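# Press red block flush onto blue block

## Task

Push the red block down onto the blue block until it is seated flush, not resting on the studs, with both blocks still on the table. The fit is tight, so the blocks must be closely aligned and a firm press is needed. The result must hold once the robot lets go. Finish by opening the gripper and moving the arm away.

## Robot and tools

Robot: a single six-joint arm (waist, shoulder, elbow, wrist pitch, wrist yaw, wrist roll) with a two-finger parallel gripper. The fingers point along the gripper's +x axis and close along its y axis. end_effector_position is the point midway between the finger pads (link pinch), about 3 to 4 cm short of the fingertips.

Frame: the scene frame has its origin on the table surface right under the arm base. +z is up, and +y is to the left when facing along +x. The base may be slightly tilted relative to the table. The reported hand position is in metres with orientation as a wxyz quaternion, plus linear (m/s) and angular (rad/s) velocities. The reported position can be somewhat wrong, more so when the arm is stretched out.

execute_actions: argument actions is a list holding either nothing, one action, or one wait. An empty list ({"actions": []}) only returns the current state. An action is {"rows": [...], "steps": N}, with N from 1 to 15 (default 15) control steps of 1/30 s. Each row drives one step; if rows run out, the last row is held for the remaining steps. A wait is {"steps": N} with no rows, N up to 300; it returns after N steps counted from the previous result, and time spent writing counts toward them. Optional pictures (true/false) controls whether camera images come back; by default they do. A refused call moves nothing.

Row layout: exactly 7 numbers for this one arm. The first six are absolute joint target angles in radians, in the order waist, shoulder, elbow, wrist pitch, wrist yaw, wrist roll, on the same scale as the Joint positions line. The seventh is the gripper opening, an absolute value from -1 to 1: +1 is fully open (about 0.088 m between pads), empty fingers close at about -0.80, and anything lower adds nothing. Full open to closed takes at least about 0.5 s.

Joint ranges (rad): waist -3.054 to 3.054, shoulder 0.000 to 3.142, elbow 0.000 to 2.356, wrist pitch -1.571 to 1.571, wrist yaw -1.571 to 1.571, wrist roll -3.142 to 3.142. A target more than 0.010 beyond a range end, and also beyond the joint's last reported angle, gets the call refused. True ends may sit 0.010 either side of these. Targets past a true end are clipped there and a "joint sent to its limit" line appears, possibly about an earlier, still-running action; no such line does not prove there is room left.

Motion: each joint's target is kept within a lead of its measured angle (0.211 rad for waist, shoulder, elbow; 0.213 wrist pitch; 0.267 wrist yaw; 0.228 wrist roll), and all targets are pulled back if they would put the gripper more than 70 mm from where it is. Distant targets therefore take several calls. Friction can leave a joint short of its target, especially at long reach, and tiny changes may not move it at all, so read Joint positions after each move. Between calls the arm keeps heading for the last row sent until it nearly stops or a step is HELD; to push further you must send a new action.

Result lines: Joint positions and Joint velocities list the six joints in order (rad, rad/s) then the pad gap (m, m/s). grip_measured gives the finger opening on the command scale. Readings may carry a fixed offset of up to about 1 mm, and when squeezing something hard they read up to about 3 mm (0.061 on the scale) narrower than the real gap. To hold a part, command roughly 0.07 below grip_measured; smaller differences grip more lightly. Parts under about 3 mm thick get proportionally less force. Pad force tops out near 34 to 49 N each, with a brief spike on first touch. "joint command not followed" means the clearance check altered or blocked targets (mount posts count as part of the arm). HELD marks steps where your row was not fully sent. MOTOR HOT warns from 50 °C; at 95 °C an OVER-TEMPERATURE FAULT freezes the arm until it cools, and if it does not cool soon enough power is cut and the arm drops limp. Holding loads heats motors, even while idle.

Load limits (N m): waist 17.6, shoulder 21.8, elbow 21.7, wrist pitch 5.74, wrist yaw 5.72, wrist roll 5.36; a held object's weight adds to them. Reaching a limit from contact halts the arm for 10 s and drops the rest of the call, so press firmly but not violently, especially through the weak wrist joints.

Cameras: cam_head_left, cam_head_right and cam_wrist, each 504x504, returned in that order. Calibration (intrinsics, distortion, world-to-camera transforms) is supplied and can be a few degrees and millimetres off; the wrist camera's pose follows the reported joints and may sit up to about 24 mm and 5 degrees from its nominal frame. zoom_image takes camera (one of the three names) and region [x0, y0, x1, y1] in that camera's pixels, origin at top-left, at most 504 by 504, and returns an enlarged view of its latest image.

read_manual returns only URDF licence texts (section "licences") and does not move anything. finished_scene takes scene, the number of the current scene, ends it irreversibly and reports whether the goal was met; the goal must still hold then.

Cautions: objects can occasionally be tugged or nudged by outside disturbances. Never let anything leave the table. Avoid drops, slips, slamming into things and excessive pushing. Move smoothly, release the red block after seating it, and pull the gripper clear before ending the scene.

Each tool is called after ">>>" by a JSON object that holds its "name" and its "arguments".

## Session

>>> {"name": "execute_actions", "arguments": {"actions": []}}

Scene clock: 0.00 s of 11933.50 s.
end_effector_position=(+0.4349, -0.1962, +0.3020) grip_measured=+0.853 end_effector_quat_wxyz=(+0.442, +0.845, -0.253, -0.160) end_effector_velocity=(-0.001, -0.002, +0.001) end_effector_angular_velocity=(-0.007, -0.004, -0.003)
Joint positions: [0.546 1.704 0.863 1.443 0.725 1.04  0.081]
Joint velocities: [-0.002 -0.002 -0.002  0.007 -0.007 -0.007 -0.   ]
Heat: hottest waist 25 °C (+0.0 °C/min).
camera_calibration (this result's frames):
cam_wrist: T_world_to_cam=[[0.278268, 0.506274, -0.816244, 0.231735], [0.148628, 0.816877, 0.557335, -0.0404062], [0.948935, -0.276405, 0.152064, -0.439705], [0, 0, 0, 1]] pos_world=[0.358773, -0.205851, 0.278535]

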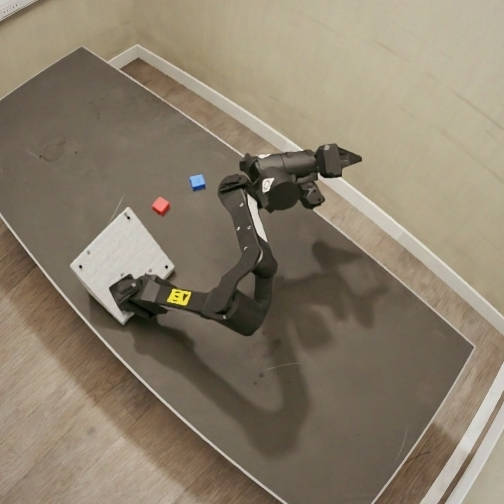

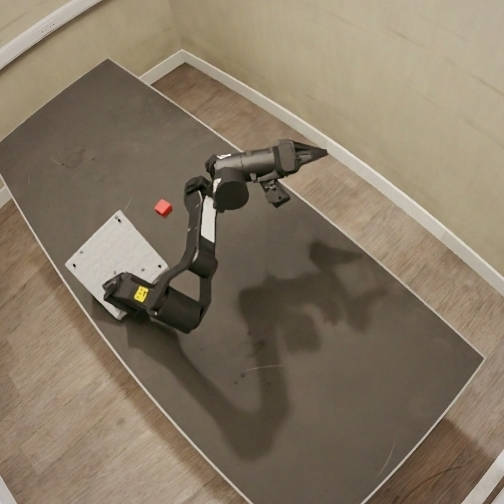

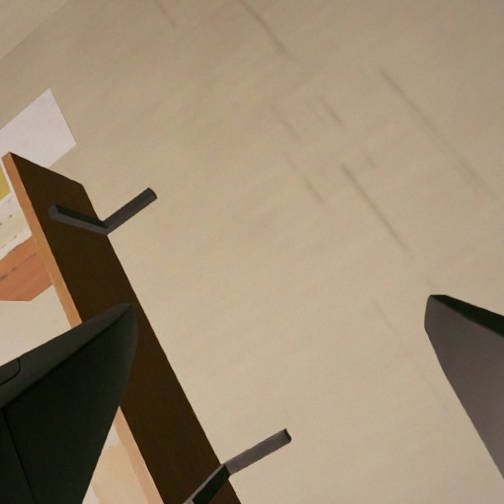

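>>> {"name": "execute_actions", "arguments": {"actions": [{"rows":[[0.8,1.9,1.2,-1.2,0.62,0.77,0.7]]}], "pictures": false}}

>>> {"name": "execute_actions", "arguments": {"actions": [{"steps":30}], "pictures": false}}

>>> {"name": "execute_actions", "arguments": {"actions": [{"rows":[[0.974,2.338,1.27,-1.121,0.587,0.77,0.7]]}], "pictures": false}}

>>> {"name": "execute_actions", "arguments": {"actions": [{"steps":15}]}}

Scene clock: 10.03 s of 11933.50 s.
end_effector_position=(+0.4876, -0.0110, +0.3691) grip_measured=+0.703 end_effector_quat_wxyz=(+0.703, +0.710, +0.037, -0.012) end_effector_velocity=(-0.011, +0.259, -0.272) end_effector_angular_velocity=(-1.121, +1.054, +1.178)
Joint positions: [0.802 1.886 1.188 0.66  0.622 0.775 0.073]
Joint velocities: [-0.051  0.042  0.002 -1.868 -0.022 -0.051 -0.   ]
Heat: hottest waist 26 °C (+6.0 °C/min).
Steps of this call (steps 1 to 90: nothing new was sent; then 6.53 s passed at rest; steps 91 to 105: all 15 steps of this action). Readings (joint positions):
91: [0.554 1.717 0.876 1.429 0.726 1.015]
92: [0.575 1.735 0.906 1.394 0.714 0.978]
94: [0.637 1.783 0.975 1.319 0.681 0.914]
98: [0.758 1.868 1.127 1.099 0.634 0.812]
105: the state above

Scene clock: 11.03 s of 11933.50 s.
end_effector_position=(+0.2795, +0.0206, +0.1544) grip_measured=+0.702 end_effector_quat_wxyz=(+0.735, +0.100, +0.670, +0.021) end_effector_velocity=(-0.063, -0.047, -0.015) end_effector_angular_velocity=(-0.230, +0.229, +0.283)
Joint positions: [ 0.799  1.893  1.188 -1.153  0.622  0.771  0.073]
Joint velocities: [-0.002 -0.002 -0.002 -0.418 -0.007 -0.022 -0.   ]
Heat: hottest waist 27 °C (+10.9 °C/min).
Steps of this call (steps 1 to 30: the robot went on to your last target). Readings (joint positions):
1: [0.800 1.888 1.188 0.596 0.622 0.775]
2: [0.800 1.889 1.188 0.533 0.622 0.774]
4: [0.799 1.892 1.188 0.405 0.622 0.773]
8: [0.799 1.893 1.188 0.153 0.622 0.772]
30: the state above

Scene clock: 11.53 s of 11933.50 s.
end_effector_position=(+0.2431, +0.1257, +0.1120) grip_measured=+0.702 end_effector_quat_wxyz=(+0.706, -0.071, +0.701, +0.073) end_effector_velocity=(-0.002, -0.001, -0.002) end_effector_angular_velocity=(-0.005, +0.014, +0.012)
Joint positions: [ 0.973  2.334  1.265 -1.121  0.586  0.771  0.073]
Joint velocities: [-0.002  0.002 -0.002 -0.007 -0.007 -0.007 -0.   ]
Heat: hottest waist 27 °C (+10.4 °C/min).
Steps of this call (steps 1 to 15: all 15 steps of this action). Readings (joint positions):
1: [0.810 1.919 1.197 -1.166 0.622 0.771]
2: [0.842 1.955 1.219 -1.154 0.621 0.771]
4: [0.917 2.068 1.264 -1.120 0.603 0.771]
8: [0.980 2.281 1.271 -1.120 0.585 0.771]
15: the state above

Scene clock: 12.03 s of 11933.50 s.
end_effector_position=(+0.2431, +0.1257, +0.1120) grip_measured=+0.702 end_effector_quat_wxyz=(+0.706, -0.071, +0.701, +0.073) end_effector_velocity=(-0.004, -0.000, -0.000) end_effector_angular_velocity=(+0.007, +0.023, -0.005)
Joint positions: [ 0.973  2.334  1.265 -1.121  0.586  0.771  0.073]
Joint velocities: [-0.002 -0.002 -0.002 -0.007 -0.022  0.007 -0.   ]
Heat: hottest waist 27 °C (+10.0 °C/min).
Steps of this call (steps 1 to 15: the robot went on to your last target). Readings (joint positions):
1: [0.973 2.334 1.265 -1.121 0.586 0.771]
2: [0.973 2.334 1.265 -1.121 0.586 0.771]
4: [0.973 2.334 1.265 -1.121 0.586 0.771]
8: [0.973 2.334 1.265 -1.121 0.586 0.771]
15: the state above
The arm was judged still, so your last target was given up. Only a new action makes it travel on or press farther. Fingers that are still opening or closing keep moving.
camera_calibration (this result's frames):
cam_wrist: T_world_to_cam=[[0.18337, -0.982841, 0.0199658, 0.0835635], [-0.917471, -0.16381, 0.36251, 0.235365], [-0.353019, -0.0847915, -0.931766, 0.274019], [0, 0, 0, 1]] pos_world=[0.297352, 0.143919, 0.168331]

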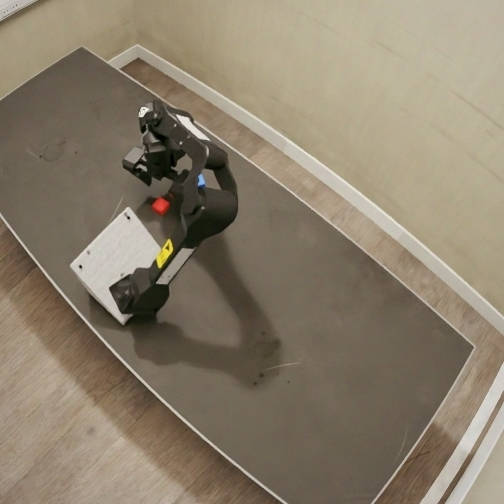

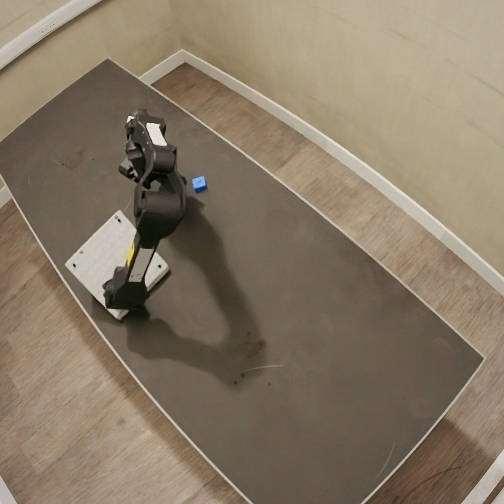

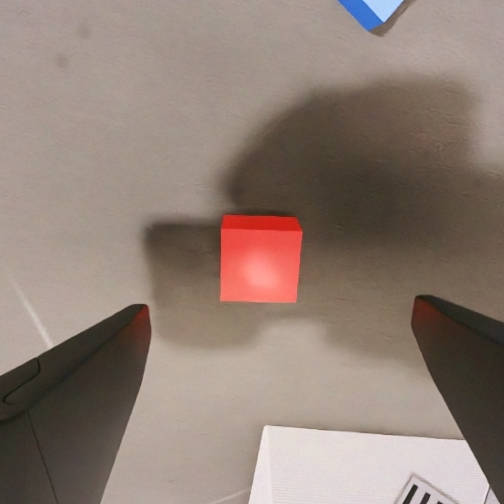

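>>> {"name": "execute_actions", "arguments": {"actions": [{"rows":[[0.95,2.345,1.23,-1.06,0.6,0.77,0.5],[0.95,2.345,1.23,-1.06,0.6,0.77,0.5],[0.925,2.36,1.19,-1.0,0.612,0.76,0.5],[0.925,2.36,1.19,-1.0,0.612,0.76,0.5],[0.9,2.375,1.155,-0.94,0.625,0.75,0.5],[0.9,2.375,1.155,-0.94,0.625,0.75,0.5],[0.88,2.39,1.12,-0.885,0.638,0.735,0.5],[0.88,2.39,1.12,-0.885,0.638,0.735,0.5],[0.858,2.403,1.088,-0.826,0.652,0.72,0.5]]}], "pictures": false}}

>>> {"name": "execute_actions", "arguments": {"actions": [{"steps":10}]}}

Scene clock: 20.03 s of 11933.50 s.
end_effector_position=(+0.2392, +0.1269, +0.0439) grip_measured=+0.503 end_effector_quat_wxyz=(+0.704, -0.050, +0.707, +0.049) end_effector_velocity=(+0.012, +0.011, -0.000) end_effector_angular_velocity=(+0.053, -0.053, -0.022)
Joint positions: [ 0.857  2.396  1.098 -0.837  0.646  0.724  0.064]
Joint velocities: [-0.002 -0.007 -0.007  0.095  0.007 -0.037 -0.001]
Heat: hottest waist 27 °C (+6.0 °C/min).
Steps of this call (steps 1 to 90: nothing new was sent; then 4.50 s passed at rest; steps 91 to 105: all 15 steps of this action). Readings (joint positions):
91: [0.971 2.334 1.262 -1.110 0.587 0.771]
92: [0.967 2.334 1.257 -1.093 0.590 0.771]
94: [0.950 2.337 1.234 -1.044 0.600 0.768]
98: [0.900 2.363 1.166 -0.937 0.624 0.749]
105: the state above

Scene clock: 20.37 s of 11933.50 s.
end_effector_position=(+0.2404, +0.1278, +0.0439) grip_measured=+0.502 end_effector_quat_wxyz=(+0.706, -0.048, +0.704, +0.049) end_effector_velocity=(-0.004, -0.003, -0.000) end_effector_angular_velocity=(-0.009, +0.019, +0.019)
Joint positions: [ 0.857  2.396  1.097 -0.828  0.648  0.722  0.064]
Joint velocities: [-0.002 -0.002 -0.002 -0.022 -0.007 -0.007 -0.   ]
Heat: hottest waist 27 °C (+5.9 °C/min).
Steps of this call (steps 1 to 10: the robot went on to your last target). Readings (joint positions):
1: [0.857 2.396 1.098 -0.833 0.647 0.724]
2: [0.857 2.396 1.098 -0.831 0.648 0.723]
4: [0.857 2.396 1.098 -0.830 0.648 0.723]
8: [0.857 2.396 1.097 -0.828 0.648 0.723]
10: the state above
camera_calibration (this result's frames):
cam_wrist: T_world_to_cam=[[0.117809, -0.992813, 0.0210744, 0.104561], [-0.924921, -0.101979, 0.366227, 0.251615], [-0.361445, -0.062637, -0.930287, 0.208877], [0, 0, 0, 1]] pos_world=[0.295903, 0.142553, 0.0999644]

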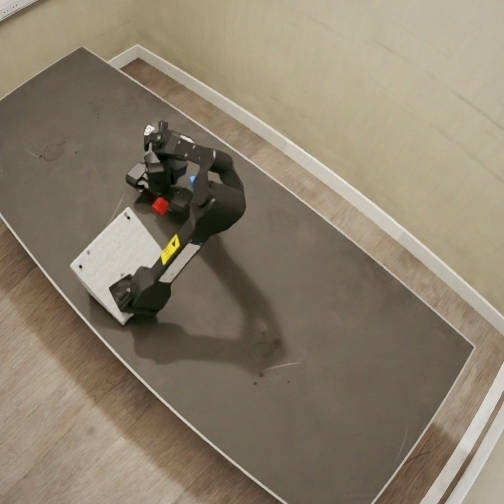

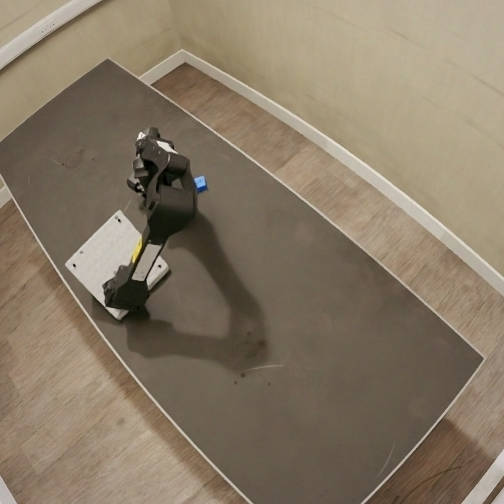

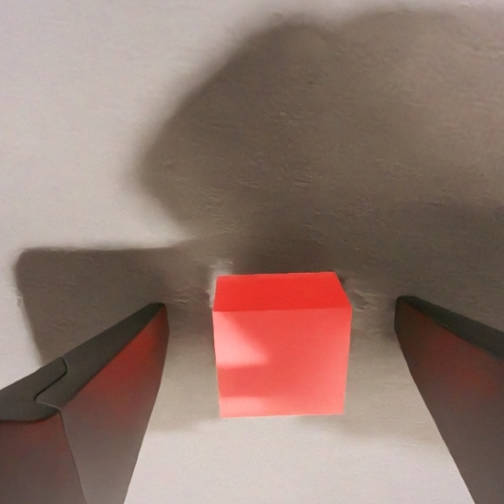

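>>> {"name": "execute_actions", "arguments": {"actions": [{"rows":[[0.858,2.4,1.09,-0.826,0.65,0.72,-0.3]]}], "pictures": false}}

>>> {"name": "execute_actions", "arguments": {"actions": [{"rows":[[0.88,2.385,1.14,-0.89,0.638,0.72,-0.3],[0.88,2.385,1.14,-0.89,0.638,0.72,-0.3],[0.9,2.37,1.19,-0.96,0.625,0.7,-0.3],[0.9,2.37,1.19,-0.96,0.625,0.7,-0.3],[0.92,2.36,1.25,-1.04,0.62,0.65,-0.3],[0.92,2.36,1.25,-1.04,0.62,0.65,-0.3],[0.92,2.36,1.33,-1.13,0.62,0.55,-0.3]],"steps":12}], "pictures": false}}

>>> {"name": "execute_actions", "arguments": {"actions": [{"rows":[[0.88,2.39,1.41,-1.15,0.64,0.4,-0.3],[0.88,2.39,1.41,-1.15,0.64,0.4,-0.3],[0.83,2.43,1.5,-1.17,0.665,0.2,-0.3],[0.83,2.43,1.5,-1.17,0.665,0.2,-0.3],[0.79,2.47,1.59,-1.19,0.69,0,-0.3],[0.79,2.47,1.59,-1.19,0.69,0,-0.3],[0.741,2.51,1.68,-1.213,0.711,-0.23,-0.3]]}], "pictures": false}}

>>> {"name": "execute_actions", "arguments": {"actions": [{"steps":15}]}}

Scene clock: 33.53 s of 11933.50 s.
end_effector_position=(+0.2405, +0.1281, +0.0441) grip_measured=-0.168 end_effector_quat_wxyz=(+0.707, -0.048, +0.704, +0.050) end_effector_velocity=(+0.002, -0.001, -0.000) end_effector_angular_velocity=(-0.000, -0.008, +0.001)
Joint positions: [ 0.858  2.396  1.097 -0.827  0.649  0.722  0.031]
Joint velocities: [-0.002 -0.002 -0.002  0.007  0.007 -0.007 -0.   ]
Heat: hottest waist 28 °C (+5.4 °C/min).
Steps of this call (steps 1 to 15: the robot went on to your last target; steps 16 to 90: nothing new was sent; then 9.67 s passed at rest; steps 91 to 105: all 15 steps of this action). Readings (joint positions):
91: [0.857 2.396 1.097 -0.828 0.648 0.722]
92: [0.857 2.396 1.097 -0.828 0.648 0.722]
94: [0.857 2.396 1.097 -0.828 0.648 0.722]
98: [0.858 2.396 1.097 -0.827 0.649 0.722]
105: the state above

Scene clock: 33.93 s of 11933.50 s.
end_effector_position=(+0.2648, +0.1239, +0.1047) grip_measured=-0.168 end_effector_quat_wxyz=(+0.701, -0.125, +0.692, +0.124) end_effector_velocity=(+0.033, -0.025, +0.059) end_effector_angular_velocity=(+0.042, -0.022, +0.146)
Joint positions: [ 0.918  2.364  1.316 -1.11   0.624  0.566  0.031]
Joint velocities: [-0.002 -0.1    0.173 -0.212 -0.007 -0.183 -0.   ]
Heat: hottest waist 28 °C (+5.3 °C/min).
Steps of this call (steps 1 to 12: all 12 steps of this action). Readings (joint positions):
1: [0.860 2.396 1.102 -0.838 0.648 0.722]
2: [0.863 2.396 1.108 -0.856 0.648 0.722]
4: [0.876 2.396 1.135 -0.911 0.637 0.712]
8: [0.911 2.387 1.247 -1.055 0.624 0.617]
12: the state above

Scene clock: 34.43 s of 11933.50 s.
end_effector_position=(+0.3569, +0.1053, +0.0965) grip_measured=-0.168 end_effector_quat_wxyz=(+0.635, -0.313, +0.632, +0.315) end_effector_velocity=(-0.014, +0.022, -0.004) end_effector_angular_velocity=(-0.032, +0.012, +0.410)
Joint positions: [ 0.733  2.493  1.665 -1.209  0.708 -0.201  0.031]
Joint velocities: [ 0.046  0.066  0.012 -0.022 -0.007 -0.33   0.   ]
Heat: hottest waist 28 °C (+5.2 °C/min).
Steps of this call (steps 1 to 15: all 15 steps of this action). Readings (joint positions):
1: [0.915 2.364 1.331 -1.127 0.624 0.525]
2: [0.908 2.369 1.349 -1.134 0.625 0.484]
4: [0.878 2.394 1.413 -1.153 0.642 0.355]
8: [0.789 2.463 1.587 -1.189 0.688 0.085]
15: the state above

Scene clock: 34.93 s of 11933.50 s.
end_effector_position=(+0.3560, +0.1074, +0.0965) grip_measured=-0.168 end_effector_quat_wxyz=(+0.629, -0.325, +0.627, +0.325) end_effector_velocity=(-0.001, -0.002, -0.002) end_effector_angular_velocity=(+0.001, +0.014, +0.007)
Joint positions: [ 0.738  2.499  1.667 -1.211  0.708 -0.227  0.031]
Joint velocities: [-0.007 -0.002 -0.002 -0.007 -0.007 -0.007 -0.   ]
Heat: hottest waist 29 °C (+6.9 °C/min).
Steps of this call (steps 1 to 15: the robot went on to your last target). Readings (joint positions):
1: [0.735 2.496 1.665 -1.210 0.708 -0.210]
2: [0.736 2.497 1.665 -1.210 0.708 -0.215]
4: [0.737 2.499 1.665 -1.211 0.708 -0.222]
8: [0.738 2.499 1.667 -1.211 0.708 -0.226]
15: the state above
camera_calibration (this result's frames):
cam_wrist: T_world_to_cam=[[0.803786, -0.594416, 0.0244604, -0.217767], [-0.560537, -0.742917, 0.365886, 0.276296], [-0.199316, -0.307805, -0.930338, 0.266912], [0, 0, 0, 1]] pos_world=[0.383111, 0.157978, 0.152553]

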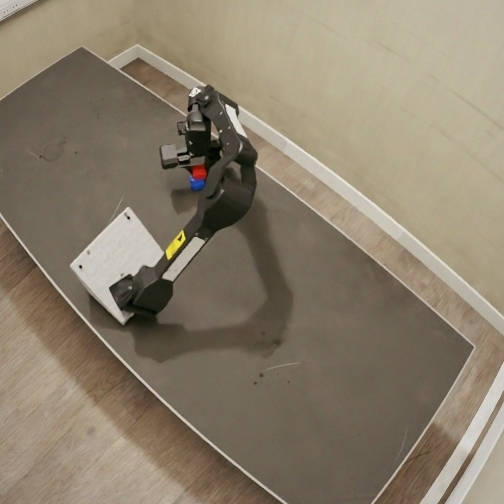

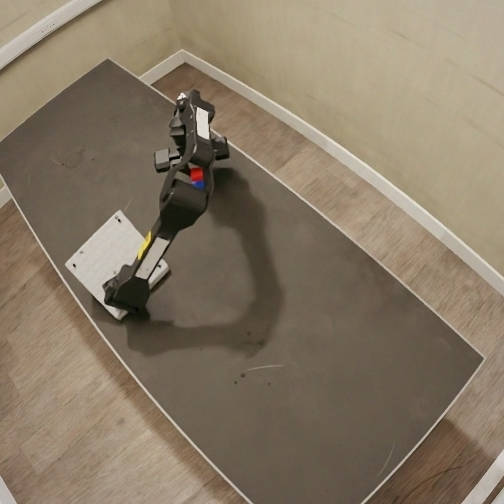

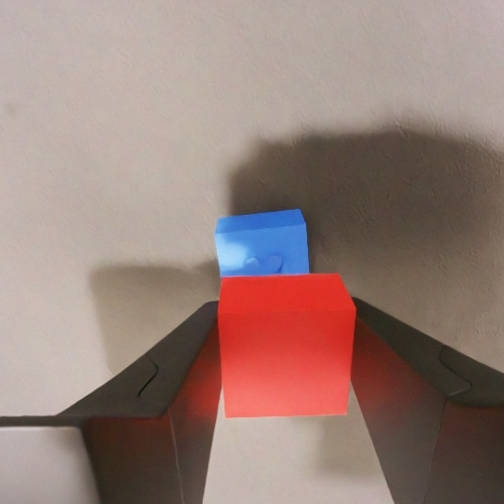

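>>> {"name": "execute_actions", "arguments": {"actions": [{"rows":[[0.722,2.512,1.625,-1.16,0.718,-0.3,-0.3],[0.722,2.512,1.625,-1.16,0.718,-0.3,-0.3],[0.722,2.512,1.625,-1.16,0.718,-0.3,-0.3],[0.705,2.515,1.589,-1.109,0.728,-0.357,-0.3]]}], "pictures": false}}

>>> {"name": "execute_actions", "arguments": {"actions": [{"steps":10}]}}

>>> {"name": "zoom_image", "arguments": {"camera": "cam_wrist", "region": [205,225,365,325]}}

Scene clock: 44.27 s of 11933.50 s.
end_effector_position=(+0.3544, +0.1085, +0.0716) grip_measured=-0.168 end_effector_quat_wxyz=(+0.613, -0.352, +0.614, +0.351) end_effector_velocity=(+0.000, +0.001, -0.000) end_effector_angular_velocity=(+0.009, +0.002, +0.001)
Joint positions: [ 0.701  2.507  1.599 -1.112  0.725 -0.353  0.031]
Joint velocities: [-0.002 -0.002 -0.002  0.007 -0.007 -0.007 -0.   ]
Heat: hottest waist 30 °C (+6.8 °C/min).
Steps of this call (steps 1 to 15: the robot went on to your last target; steps 16 to 90: nothing new was sent; then 5.83 s passed at rest; steps 91 to 105: all 15 steps of this action). Readings (joint positions):
91: [0.737 2.499 1.663 -1.202 0.709 -0.245]
92: [0.734 2.499 1.657 -1.189 0.711 -0.262]
94: [0.727 2.499 1.640 -1.161 0.715 -0.295]
98: [0.705 2.505 1.605 -1.123 0.722 -0.342]
105: the state above

Scene clock: 44.60 s of 11933.50 s.
end_effector_position=(+0.3545, +0.1086, +0.0716) grip_measured=-0.168 end_effector_quat_wxyz=(+0.613, -0.352, +0.613, +0.351) end_effector_velocity=(-0.002, -0.002, +0.003) end_effector_angular_velocity=(-0.000, +0.010, +0.017)
Joint positions: [ 0.701  2.507  1.599 -1.111  0.725 -0.355  0.031]
Joint velocities: [ 0.002 -0.007  0.002 -0.022 -0.007 -0.007  0.   ]
Heat: hottest waist 30 °C (+6.7 °C/min).
Steps of this call (steps 1 to 10: the robot went on to your last target). Readings (joint positions):
1: [0.701 2.507 1.599 -1.112 0.725 -0.354]
2: [0.701 2.507 1.599 -1.112 0.725 -0.354]
4: [0.701 2.507 1.599 -1.111 0.725 -0.354]
8: [0.701 2.507 1.599 -1.111 0.725 -0.355]
10: the state above
camera_calibration (this result's frames):
cam_wrist: T_world_to_cam=[[0.852521, -0.522138, 0.0240801, -0.240398], [-0.492904, -0.787751, 0.369452, 0.266129], [-0.173936, -0.326835, -0.928938, 0.236849], [0, 0, 0, 1]] pos_world=[0.377317, 0.161533, 0.127485]

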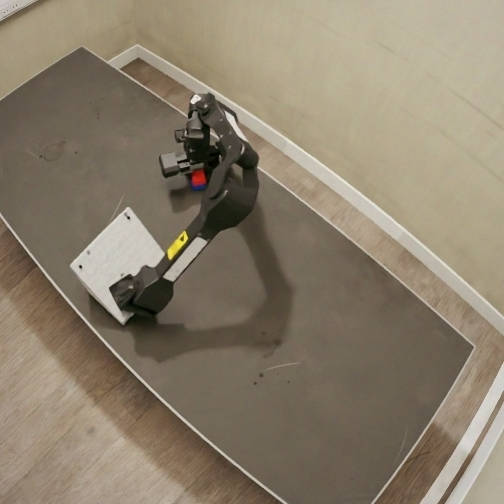

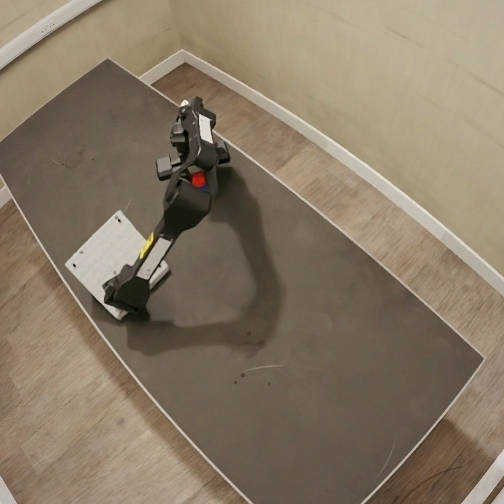

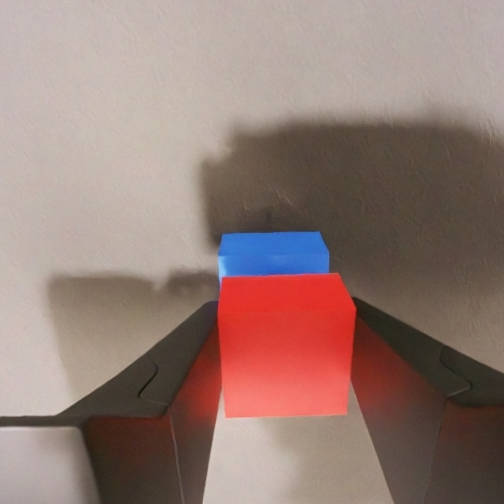

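Region (205, 225, 365, 325) of cam_wrist's 504x504 image, scaled by 3.150, with more detail than that image has; it fills the top 315 rows of this view, and the rest is white.

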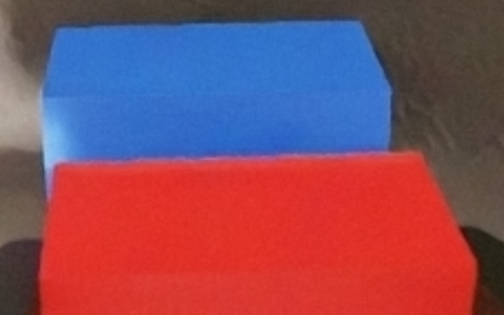

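>>> {"name": "execute_actions", "arguments": {"actions": [{"rows":[[0.703,2.528,1.595,-1.095,0.726,-0.355,-0.3]]}]}}

>>> {"name": "zoom_image", "arguments": {"camera": "cam_wrist", "region": [205,225,365,325]}}

Scene clock: 52.77 s of 11933.50 s.
end_effector_position=(+0.3549, +0.1119, +0.0690) grip_measured=-0.168 end_effector_quat_wxyz=(+0.615, -0.351, +0.613, +0.351) end_effector_velocity=(-0.004, -0.003, -0.000) end_effector_angular_velocity=(-0.005, +0.019, +0.035)
Joint positions: [ 0.701  2.517  1.599 -1.097  0.725 -0.355  0.031]
Joint velocities: [-0.002 -0.002 -0.002 -0.022 -0.007 -0.022 -0.   ]
Heat: hottest waist 32 °C (+8.0 °C/min).
Steps of this call (steps 1 to 15: the robot went on to your last target; steps 16 to 90: nothing new was sent; then 4.67 s passed at rest; steps 91 to 105: all 15 steps of this action). Readings (joint positions):
91: [0.701 2.508 1.599 -1.109 0.725 -0.355]
92: [0.701 2.509 1.599 -1.104 0.725 -0.355]
94: [0.701 2.512 1.599 -1.101 0.725 -0.355]
98: [0.701 2.517 1.599 -1.098 0.725 -0.355]
105: the state above
camera_calibration (this result's frames):
cam_wrist: T_world_to_cam=[[0.851146, -0.524333, 0.0250157, -0.238234], [-0.495706, -0.78717, 0.366931, 0.270993], [-0.172703, -0.324712, -0.929912, 0.234924], [0, 0, 0, 1]] pos_world=[0.377677, 0.164686, 0.124982]

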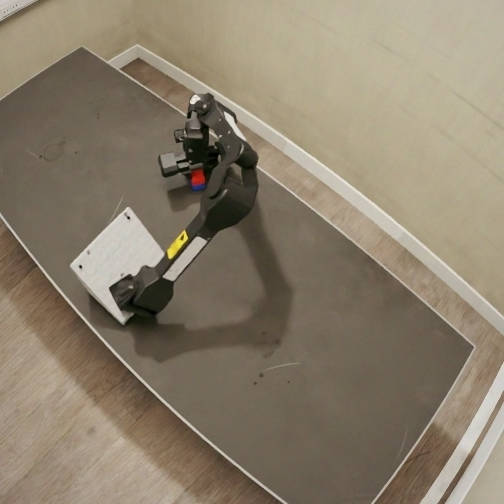

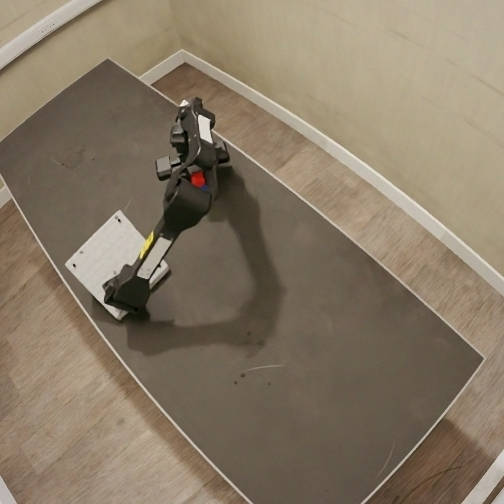

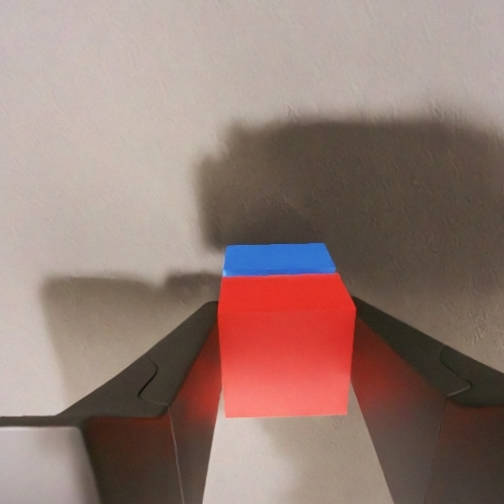

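Region (205, 225, 365, 325) of cam_wrist's 504x504 image, scaled by 3.150, with more detail than that image has; it fills the top 315 rows of this view, and the rest is white.

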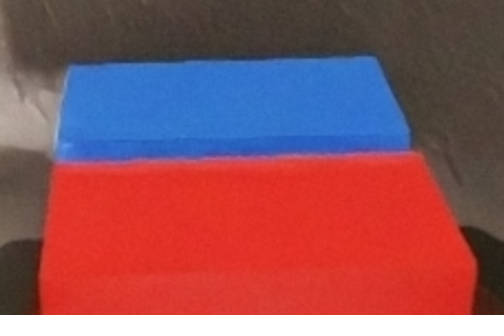

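>>> {"name": "execute_actions", "arguments": {"actions": [{"rows":[[0.698,2.529,1.584,-1.09,0.727,-0.357,-0.3],[0.698,2.529,1.584,-1.09,0.727,-0.357,-0.3],[0.698,2.529,1.584,-1.09,0.727,-0.357,-0.3],[0.694,2.53,1.579,-1.084,0.728,-0.36,-0.3],[0.694,2.53,1.579,-1.084,0.728,-0.36,-0.3],[0.684,2.537,1.574,-1.084,0.728,-0.36,-0.3],[0.674,2.544,1.569,-1.084,0.728,-0.36,-0.3],[0.664,2.551,1.564,-1.082,0.728,-0.36,-0.3],[0.654,2.559,1.559,-1.08,0.728,-0.36,-0.3],[0.644,2.567,1.554,-1.08,0.728,-0.36,-0.3],[0.634,2.575,1.548,-1.08,0.728,-0.36,-0.3]]}]}}

>>> {"name": "zoom_image", "arguments": {"camera": "cam_wrist", "region": [205,225,365,325]}}

Scene clock: 60.17 s of 11933.50 s.
end_effector_position=(+0.3518, +0.1129, +0.0620) grip_measured=-0.168 end_effector_quat_wxyz=(+0.610, -0.350, +0.617, +0.354) end_effector_velocity=(-0.004, -0.002, -0.004) end_effector_angular_velocity=(-0.016, +0.010, +0.035)
Joint positions: [ 0.692  2.524  1.584 -1.084  0.72  -0.358  0.031]
Joint velocities: [-0.002  0.002 -0.012 -0.007  0.007 -0.022 -0.   ]
Heat: hottest waist 32 °C (+7.1 °C/min).
Steps of this call (steps 1 to 15: the robot went on to your last target; steps 16 to 90: nothing new was sent; then 3.90 s passed at rest; steps 91 to 105: all 15 steps of this action). Readings (joint positions):
91: [0.701 2.517 1.598 -1.096 0.725 -0.355]
92: [0.701 2.517 1.597 -1.095 0.725 -0.355]
94: [0.699 2.517 1.595 -1.092 0.725 -0.355]
98: [0.695 2.519 1.589 -1.086 0.724 -0.357]
105: the state above
camera_calibration (this result's frames):
cam_wrist: T_world_to_cam=[[0.852549, -0.522474, 0.0134885, -0.234898], [-0.488888, -0.788088, 0.37404, 0.27003], [-0.184796, -0.325482, -0.927314, 0.232447], [0, 0, 0, 1]] pos_world=[0.375232, 0.165737, 0.117718]

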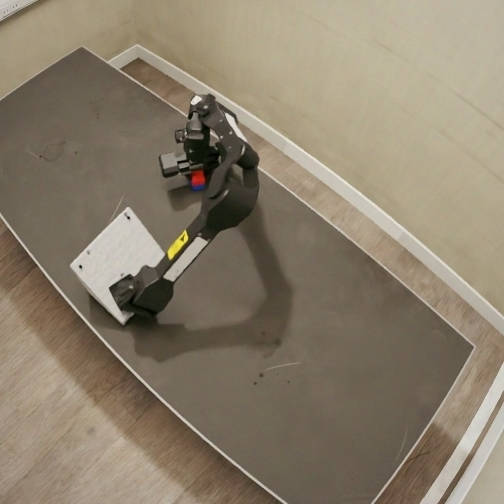

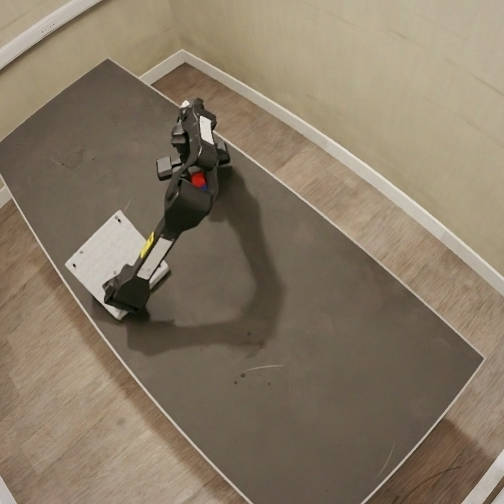

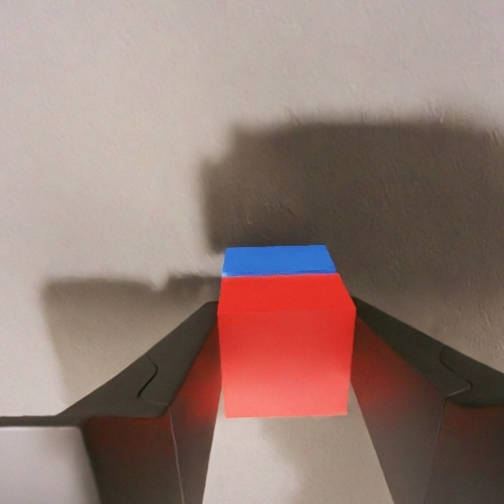

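Region (205, 225, 365, 325) of cam_wrist's 504x504 image, scaled by 3.150, with more detail than that image has; it fills the top 315 rows of this view, and the rest is white.

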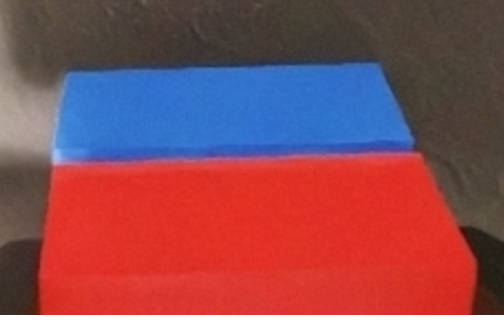

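>>> {"name": "execute_actions", "arguments": {"actions": [{"rows":[[0.67,2.545,1.57,-1.084,0.726,-0.36,-0.3],[0.696,2.52,1.588,-1.084,0.726,-0.36,-0.3],[0.696,2.52,1.588,-1.084,0.726,-0.36,-0.3],[0.696,2.52,1.588,-1.084,0.726,-0.36,-0.3],[0.696,2.52,1.588,-1.084,0.726,-0.36,0.05],[0.696,2.52,1.588,-1.084,0.726,-0.36,0.05],[0.696,2.52,1.588,-1.084,0.726,-0.36,0.05],[0.696,2.52,1.588,-1.084,0.726,-0.36,0.05],[0.696,2.52,1.588,-1.084,0.726,-0.36,0.05],[0.68,2.528,1.546,-1.031,0.737,-0.383,0.05]]}], "pictures": false}}

>>> {"name": "execute_actions", "arguments": {"actions": [{"rows":[[0.68,2.528,1.546,-1.031,0.737,-0.383,0.05],[0.68,2.528,1.546,-1.031,0.737,-0.383,0.05],[0.68,2.528,1.546,-1.031,0.737,-0.383,0.05],[0.68,2.528,1.546,-1.031,0.737,-0.383,0.05],[0.68,2.528,1.546,-1.031,0.737,-0.383,0.05],[0.68,2.528,1.546,-1.031,0.737,-0.383,-0.25]]}], "pictures": false}}

>>> {"name": "execute_actions", "arguments": {"actions": [{"rows":[[0.68,2.528,1.546,-1.031,0.737,-0.383,0.7]]}], "pictures": false}}

>>> {"name": "execute_actions", "arguments": {"actions": [{"rows":[[0.68,2.528,1.546,-1.031,0.737,1.192,0.7]]}], "pictures": false}}

>>> {"name": "execute_actions", "arguments": {"actions": [{"steps":22}], "pictures": false}}

>>> {"name": "execute_actions", "arguments": {"actions": [{"rows":[[0.68,2.528,1.546,-1.031,0.737,1.192,-0.25]]}]}}

Scene clock: 70.53 s of 11933.50 s.
end_effector_position=(+0.3527, +0.1119, +0.0550) grip_measured=+0.042 end_effector_quat_wxyz=(+0.614, -0.351, +0.614, +0.351) end_effector_velocity=(-0.018, -0.006, -0.030) end_effector_angular_velocity=(-0.011, +0.057, +0.027)
Joint positions: [ 0.68   2.52   1.558 -1.041  0.732 -0.378  0.041]
Joint velocities: [-0.046 -0.002 -0.1    0.066 -0.007 -0.037  0.003]
Heat: hottest waist 31 °C (+4.0 °C/min).
Steps of this call (steps 1 to 15: the robot went on to your last target; steps 16 to 90: nothing new was sent; then 6.87 s passed at rest; steps 91 to 105: all 15 steps of this action). Readings (joint positions):
91: [0.694 2.523 1.584 -1.083 0.721 -0.358]
92: [0.696 2.520 1.586 -1.083 0.725 -0.358]
94: [0.700 2.519 1.586 -1.083 0.730 -0.358]
98: [0.696 2.519 1.586 -1.083 0.728 -0.358]
105: the state above

Scene clock: 71.03 s of 11933.50 s.
end_effector_position=(+0.3534, +0.1121, +0.0542) grip_measured=-0.173 end_effector_quat_wxyz=(+0.615, -0.351, +0.613, +0.350) end_effector_velocity=(-0.004, -0.002, +0.001) end_effector_angular_velocity=(+0.009, +0.025, +0.017)
Joint positions: [ 0.679  2.52   1.555 -1.033  0.735 -0.381  0.031]
Joint velocities: [-0.002 -0.007 -0.002 -0.022 -0.022 -0.007 -0.   ]
Heat: hottest waist 31 °C (+4.1 °C/min).
Steps of this call (steps 1 to 15: all 15 steps of this action). Readings (joint positions):
1: [0.679 2.520 1.556 -1.038 0.732 -0.379]
2: [0.679 2.520 1.555 -1.036 0.733 -0.379]
4: [0.679 2.520 1.555 -1.034 0.733 -0.380]
8: [0.679 2.520 1.555 -1.034 0.734 -0.381]
15: the state above

Scene clock: 71.53 s of 11933.50 s.
end_effector_position=(+0.3534, +0.1121, +0.0542) grip_measured=+0.694 end_effector_quat_wxyz=(+0.615, -0.351, +0.613, +0.350) end_effector_velocity=(-0.002, -0.001, -0.000) end_effector_angular_velocity=(+0.002, +0.011, -0.004)
Joint positions: [ 0.679  2.52   1.555 -1.033  0.735 -0.381  0.073]
Joint velocities: [-0.002 -0.002 -0.002 -0.007 -0.007  0.007  0.002]
Heat: hottest waist 31 °C (+4.0 °C/min).
Steps of this call (steps 1 to 15: all 15 steps of this action). Readings (joint positions):
1: [0.679 2.520 1.555 -1.033 0.735 -0.381]
2: [0.679 2.520 1.555 -1.033 0.735 -0.381]
4: [0.679 2.520 1.555 -1.033 0.735 -0.381]
8: [0.679 2.520 1.555 -1.033 0.735 -0.381]
15: the state above

Scene clock: 72.03 s of 11933.50 s.
end_effector_position=(+0.3533, +0.1121, +0.0541) grip_measured=+0.697 end_effector_quat_wxyz=(+0.708, -0.013, +0.706, +0.013) end_effector_velocity=(-0.002, -0.001, -0.000) end_effector_angular_velocity=(+0.008, +0.011, -1.997)
Joint positions: [ 0.679  2.52   1.555 -1.033  0.735  0.621  0.073]
Joint velocities: [-0.002 -0.002 -0.002 -0.007 -0.007  2.     0.   ]
Heat: hottest waist 31 °C (+4.1 °C/min).
Steps of this call (steps 1 to 15: all 15 steps of this action). Readings (joint positions):
1: [0.679 2.520 1.555 -1.033 0.735 -0.329]
2: [0.679 2.520 1.555 -1.033 0.735 -0.259]
4: [0.679 2.520 1.555 -1.033 0.735 -0.123]
8: [0.679 2.520 1.555 -1.033 0.735 0.147]
15: the state above

Scene clock: 72.77 s of 11933.50 s.
end_effector_position=(+0.3533, +0.1121, +0.0541) grip_measured=+0.698 end_effector_quat_wxyz=(+0.683, +0.186, +0.681, -0.186) end_effector_velocity=(-0.002, -0.001, -0.000) end_effector_angular_velocity=(+0.002, +0.011, +0.011)
Joint positions: [ 0.679  2.52   1.555 -1.033  0.735  1.189  0.073]
Joint velocities: [-0.002 -0.002 -0.002 -0.007 -0.007 -0.007 -0.   ]
Heat: hottest waist 31 °C (+4.0 °C/min).
Steps of this call (steps 1 to 22: the robot went on to your last target). Readings (joint positions):
1: [0.679 2.520 1.555 -1.033 0.735 0.688]
2: [0.679 2.520 1.555 -1.033 0.735 0.756]
4: [0.679 2.520 1.555 -1.033 0.735 0.892]
8: [0.679 2.520 1.555 -1.033 0.735 1.115]
22: the state above

Scene clock: 73.27 s of 11933.50 s.
end_effector_position=(+0.3534, +0.1123, +0.0543) grip_measured=-0.177 end_effector_quat_wxyz=(+0.684, +0.186, +0.681, -0.186) end_effector_velocity=(-0.001, -0.003, -0.000) end_effector_angular_velocity=(-0.009, +0.002, +0.011)
Joint positions: [ 0.679  2.52   1.555 -1.032  0.735  1.19   0.03 ]
Joint velocities: [-0.002 -0.002 -0.002 -0.007  0.007 -0.007 -0.   ]
Heat: hottest waist 31 °C (+4.0 °C/min).
Steps of this call (steps 1 to 15: all 15 steps of this action). Readings (joint positions):
1: [0.679 2.520 1.555 -1.033 0.735 1.189]
2: [0.679 2.520 1.555 -1.033 0.735 1.189]
4: [0.679 2.520 1.555 -1.033 0.735 1.190]
8: [0.679 2.520 1.555 -1.033 0.735 1.190]
15: the state above
camera_calibration (this result's frames):
cam_wrist: T_world_to_cam=[[-0.524675, -0.851052, 0.0206524, 0.286714], [-0.788235, 0.494826, 0.365833, 0.235402], [-0.321562, 0.175665, -0.930451, 0.21764], [0, 0, 0, 1]] pos_world=[0.405968, 0.0892939, 0.110464]

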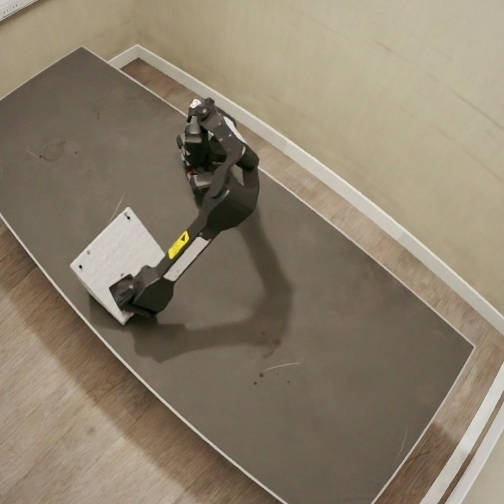

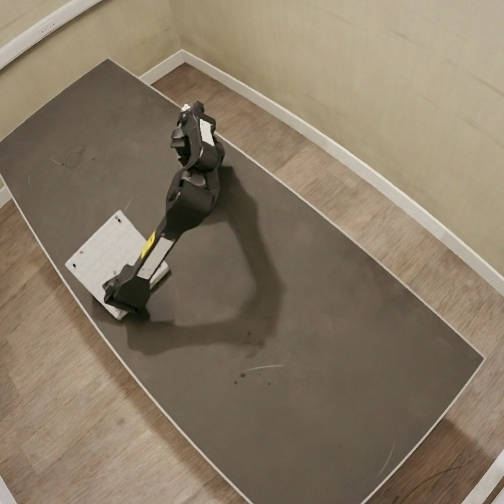

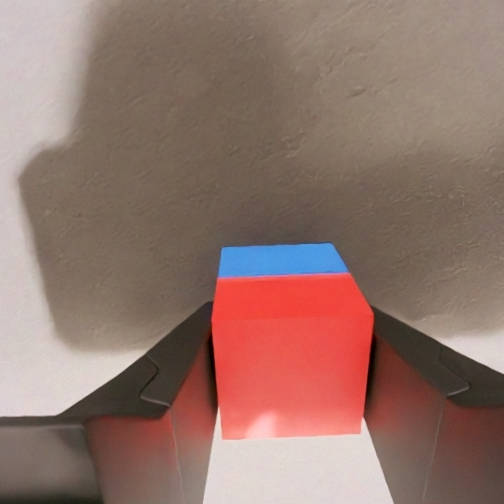

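Up 32 mm.

>>> {"name": "execute_actions", "arguments": {"actions": [{"rows":[[0.68,2.528,1.546,-1.031,0.737,1.192,0.2],[0.68,2.528,1.546,-1.031,0.737,1.192,0.2],[0.68,2.528,1.546,-1.031,0.737,1.192,0.2],[0.68,2.528,1.546,-1.031,0.737,1.192,0.2],[0.68,2.528,1.546,-1.031,0.737,1.192,0.2],[0.71,2.51,1.61,-1.1,0.725,1.22,0.2],[0.71,2.51,1.61,-1.1,0.725,1.22,0.2],[0.736,2.508,1.66,-1.176,0.711,1.25,0.2]]}], "pictures": false}}

>>> {"name": "execute_actions", "arguments": {"actions": [{"rows":[[0.736,2.508,1.66,-1.176,0.711,1.25,0.2],[0.736,2.508,1.66,-1.176,0.711,1.25,0.2],[0.736,2.508,1.66,-1.176,0.711,1.25,-0.6]]}]}}

Scene clock: 79.13 s of 11933.50 s.
end_effector_position=(+0.3558, +0.1142, +0.0888) grip_measured=+0.196 end_effector_quat_wxyz=(+0.688, +0.185, +0.678, -0.182) end_effector_velocity=(-0.009, -0.004, -0.001) end_effector_angular_velocity=(+0.004, +0.056, +0.004)
Joint positions: [ 0.737  2.515  1.65  -1.168  0.716  1.245  0.049]
Joint velocities: [-0.007 -0.002  0.002 -0.051 -0.037  0.022  0.001]
Heat: hottest waist 32 °C (+5.1 °C/min).
Steps of this call (steps 1 to 15: the robot went on to your last target; steps 16 to 90: nothing new was sent; then 2.37 s passed at rest; steps 91 to 105: all 15 steps of this action). Readings (joint positions):
91: [0.679 2.520 1.555 -1.032 0.735 1.190]
92: [0.679 2.520 1.555 -1.032 0.735 1.190]
94: [0.679 2.520 1.555 -1.032 0.735 1.190]
98: [0.692 2.520 1.585 -1.094 0.728 1.215]
105: the state above

Scene clock: 79.63 s of 11933.50 s.
end_effector_position=(+0.3550, +0.1134, +0.0883) grip_measured=-0.591 end_effector_quat_wxyz=(+0.686, +0.184, +0.680, -0.183) end_effector_velocity=(+0.000, +0.001, -0.000) end_effector_angular_velocity=(+0.009, +0.002, +0.001)
Joint positions: [ 0.736  2.515  1.65  -1.174  0.714  1.247  0.01 ]
Joint velocities: [-0.002 -0.002 -0.002  0.007 -0.007 -0.007 -0.004]
Heat: hottest waist 32 °C (+5.0 °C/min).
Steps of this call (steps 1 to 15: all 15 steps of this action). Readings (joint positions):
1: [0.737 2.515 1.650 -1.170 0.715 1.246]
2: [0.737 2.515 1.650 -1.172 0.714 1.246]
4: [0.736 2.515 1.650 -1.173 0.714 1.247]
8: [0.736 2.515 1.650 -1.174 0.714 1.247]
15: the state above
camera_calibration (this result's frames):
cam_wrist: T_world_to_cam=[[-0.518095, -0.85511, 0.0190748, 0.286058], [-0.793687, 0.488954, 0.361918, 0.226643], [-0.318807, 0.172369, -0.932015, 0.249133], [0, 0, 0, 1]] pos_world=[0.407514, 0.090851, 0.144712]

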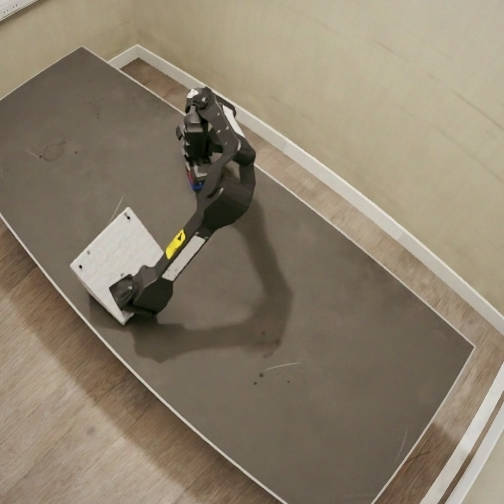

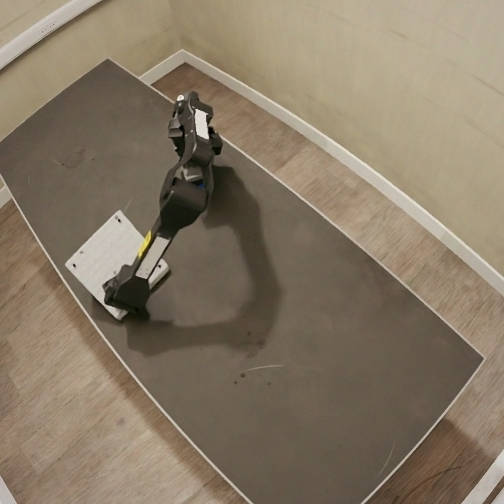

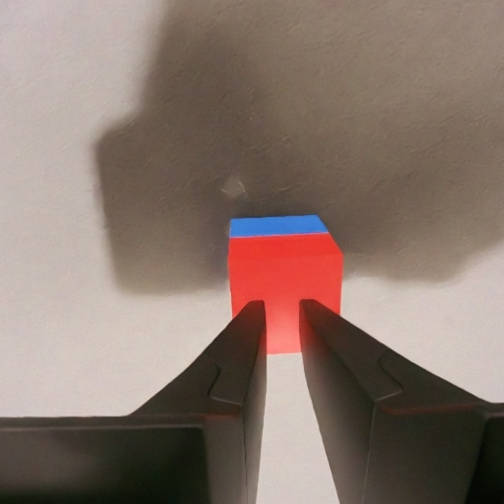

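>>> {"name": "execute_actions", "arguments": {"actions": [{"rows":[[0.73,2.515,1.63,-1.16,0.717,1.24,-0.6],[0.73,2.515,1.63,-1.16,0.717,1.24,-0.6],[0.73,2.515,1.63,-1.16,0.717,1.24,-0.6],[0.725,2.515,1.622,-1.15,0.719,1.235,-0.6],[0.725,2.515,1.622,-1.15,0.719,1.235,-0.6],[0.725,2.515,1.622,-1.15,0.719,1.235,-0.6],[0.72,2.515,1.613,-1.138,0.721,1.23,-0.6]],"steps":12}], "pictures": false}}

>>> {"name": "execute_actions", "arguments": {"actions": [{"rows":[[0.71,2.524,1.607,-1.13,0.723,1.23,-0.6],[0.7,2.532,1.601,-1.128,0.724,1.23,-0.6],[0.69,2.539,1.595,-1.126,0.725,1.23,-0.6],[0.68,2.546,1.589,-1.124,0.726,1.23,-0.6],[0.67,2.553,1.584,-1.122,0.727,1.23,-0.6],[0.66,2.56,1.579,-1.12,0.728,1.23,-0.6],[0.65,2.567,1.574,-1.118,0.729,1.23,-0.6],[0.64,2.574,1.569,-1.116,0.73,1.23,-0.6],[0.63,2.581,1.564,-1.114,0.73,1.23,-0.6],[0.62,2.588,1.559,-1.112,0.73,1.23,-0.6],[0.605,2.598,1.552,-1.11,0.73,1.23,-0.6]]}]}}

>>> {"name": "zoom_image", "arguments": {"camera": "cam_wrist", "region": [205,205,365,305]}}

Scene clock: 88.07 s of 11933.50 s.
end_effector_position=(+0.3542, +0.1132, +0.0810) grip_measured=-0.598 end_effector_quat_wxyz=(+0.685, +0.184, +0.681, -0.182) end_effector_velocity=(-0.001, -0.004, +0.000) end_effector_angular_velocity=(-0.009, +0.001, +0.025)
Joint positions: [ 0.724  2.515  1.628 -1.144  0.717  1.234  0.01 ]
Joint velocities: [-0.002 -0.007 -0.007 -0.007  0.007 -0.022 -0.   ]
Heat: hottest waist 33 °C (+5.0 °C/min).
Steps of this call (steps 1 to 15: the robot went on to your last target; steps 16 to 90: nothing new was sent; then 5.03 s passed at rest; steps 91 to 102: all 12 steps of this action). Readings (joint positions):
91: [0.736 2.515 1.650 -1.174 0.714 1.247]
92: [0.735 2.515 1.648 -1.171 0.714 1.247]
94: [0.732 2.515 1.644 -1.163 0.714 1.244]
98: [0.724 2.515 1.631 -1.149 0.716 1.237]
102: the state above

Scene clock: 88.57 s of 11933.50 s.
end_effector_position=(+0.3500, +0.1144, +0.0724) grip_measured=-0.598 end_effector_quat_wxyz=(+0.675, +0.187, +0.690, -0.183) end_effector_velocity=(-0.001, -0.003, -0.003) end_effector_angular_velocity=(+0.002, +0.018, +0.004)
Joint positions: [ 0.71   2.518  1.605 -1.123  0.699  1.232  0.01 ]
Joint velocities: [-0.012 -0.002 -0.002 -0.007 -0.007 -0.007 -0.   ]
Heat: hottest waist 33 °C (+5.1 °C/min).
Steps of this call (steps 1 to 15: all 15 steps of this action). Readings (joint positions):
1: [0.724 2.515 1.626 -1.142 0.717 1.233]
2: [0.723 2.515 1.624 -1.140 0.718 1.233]
4: [0.721 2.515 1.619 -1.136 0.717 1.233]
8: [0.716 2.515 1.610 -1.128 0.709 1.232]
15: the state above
camera_calibration (this result's frames):
cam_wrist: T_world_to_cam=[[-0.521182, -0.853142, 0.022774, 0.28528], [-0.78176, 0.48794, 0.388287, 0.221967], [-0.342376, 0.184564, -0.921257, 0.238553], [0, 0, 0, 1]] pos_world=[0.403882, 0.0910499, 0.127085]

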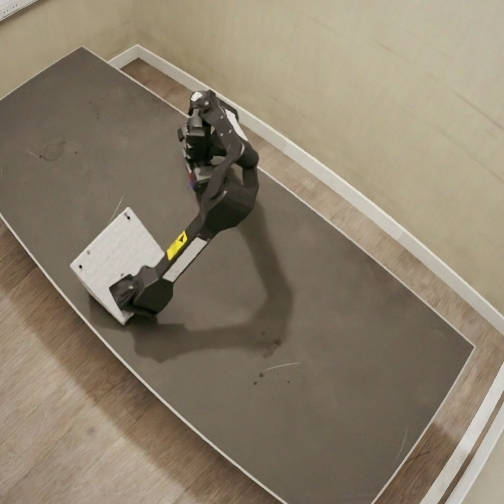

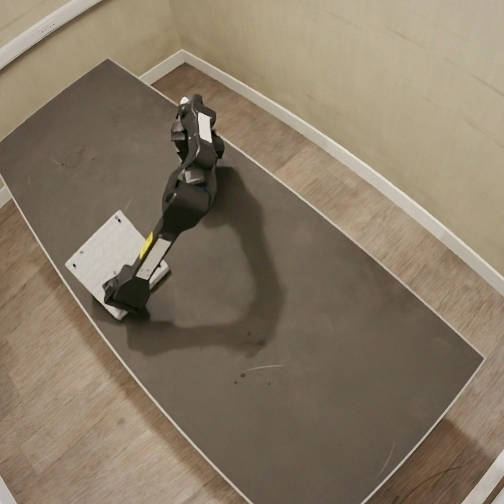

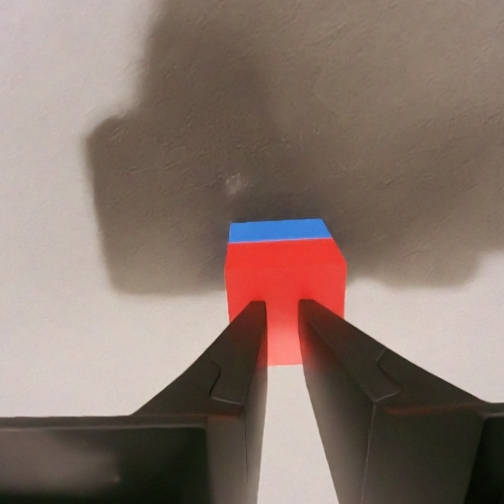

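Region (205, 205, 365, 305) of cam_wrist's 504x504 image, scaled by 3.150, with more detail than that image has; it fills the top 315 rows of this view, and the rest is white.

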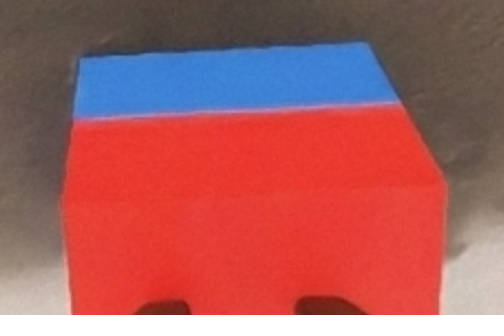

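Flush. A touch more, then retreat.

>>> {"name": "execute_actions", "arguments": {"actions": [{"rows":[[0.595,2.615,1.54,-1.11,0.74,1.23,-0.6],[0.595,2.615,1.54,-1.11,0.74,1.23,-0.6],[0.595,2.615,1.54,-1.11,0.74,1.23,-0.6],[0.595,2.615,1.54,-1.11,0.74,1.23,-0.6],[0.595,2.615,1.54,-1.11,0.74,1.23,-0.6],[0.64,2.57,1.57,-1.12,0.73,1.23,-0.6],[0.68,2.54,1.6,-1.13,0.72,1.23,-0.6],[0.72,2.515,1.63,-1.14,0.72,1.23,-0.6],[0.74,2.5,1.66,-1.18,0.71,1.23,-0.6],[0.76,2.49,1.7,-1.24,0.7,1.23,-0.6],[0.78,2.47,1.74,-1.3,0.69,1.23,-0.6]]}], "pictures": false}}

>>> {"name": "execute_actions", "arguments": {"actions": [{"steps":10}], "pictures": false}}

>>> {"name": "finished_scene", "arguments": {"scene": 2}}

Scene clock: 94.20 s of 11933.50 s.
end_effector_position=(+0.3557, +0.1075, +0.1161) grip_measured=-0.598 end_effector_quat_wxyz=(+0.692, +0.170, +0.683, -0.164) end_effector_velocity=(+0.047, -0.009, +0.188) end_effector_angular_velocity=(+0.200, -0.318, -0.027)
Joint positions: [ 0.77   2.491  1.713 -1.276  0.698  1.232  0.01 ]
Joint velocities: [ 0.237 -0.222  0.325 -0.242 -0.037 -0.007 -0.   ]
Heat: hottest waist 32 °C (+4.0 °C/min).
Steps of this call (steps 1 to 15: the robot went on to your last target; steps 16 to 100: nothing new was sent; then 1.80 s passed at rest; steps 101 to 115: all 15 steps of this action). Readings (joint positions):
101: [0.703 2.517 1.607 -1.113 0.726 1.232]
102: [0.703 2.517 1.607 -1.113 0.726 1.232]
104: [0.703 2.517 1.607 -1.113 0.726 1.232]
108: [0.710 2.507 1.619 -1.121 0.734 1.232]
115: the state above

Scene clock: 94.53 s of 11933.50 s.
end_effector_position=(+0.3580, +0.1044, +0.1268) grip_measured=-0.598 end_effector_quat_wxyz=(+0.694, +0.175, +0.680, -0.160) end_effector_velocity=(-0.005, -0.003, -0.002) end_effector_angular_velocity=(-0.010, +0.021, +0.023)
Joint positions: [ 0.779  2.475  1.732 -1.297  0.693  1.232  0.01 ]
Joint velocities: [-0.002 -0.002 -0.007 -0.022 -0.007 -0.007 -0.   ]
Heat: hottest waist 32 °C (+3.0 °C/min).
Steps of this call (steps 1 to 10: the robot went on to your last target). Readings (joint positions):
1: [0.777 2.485 1.722 -1.283 0.697 1.232]
2: [0.781 2.479 1.727 -1.288 0.696 1.232]
4: [0.782 2.475 1.732 -1.293 0.696 1.232]
8: [0.780 2.475 1.732 -1.297 0.693 1.232]
10: the state above

The scene is finished: the task was done.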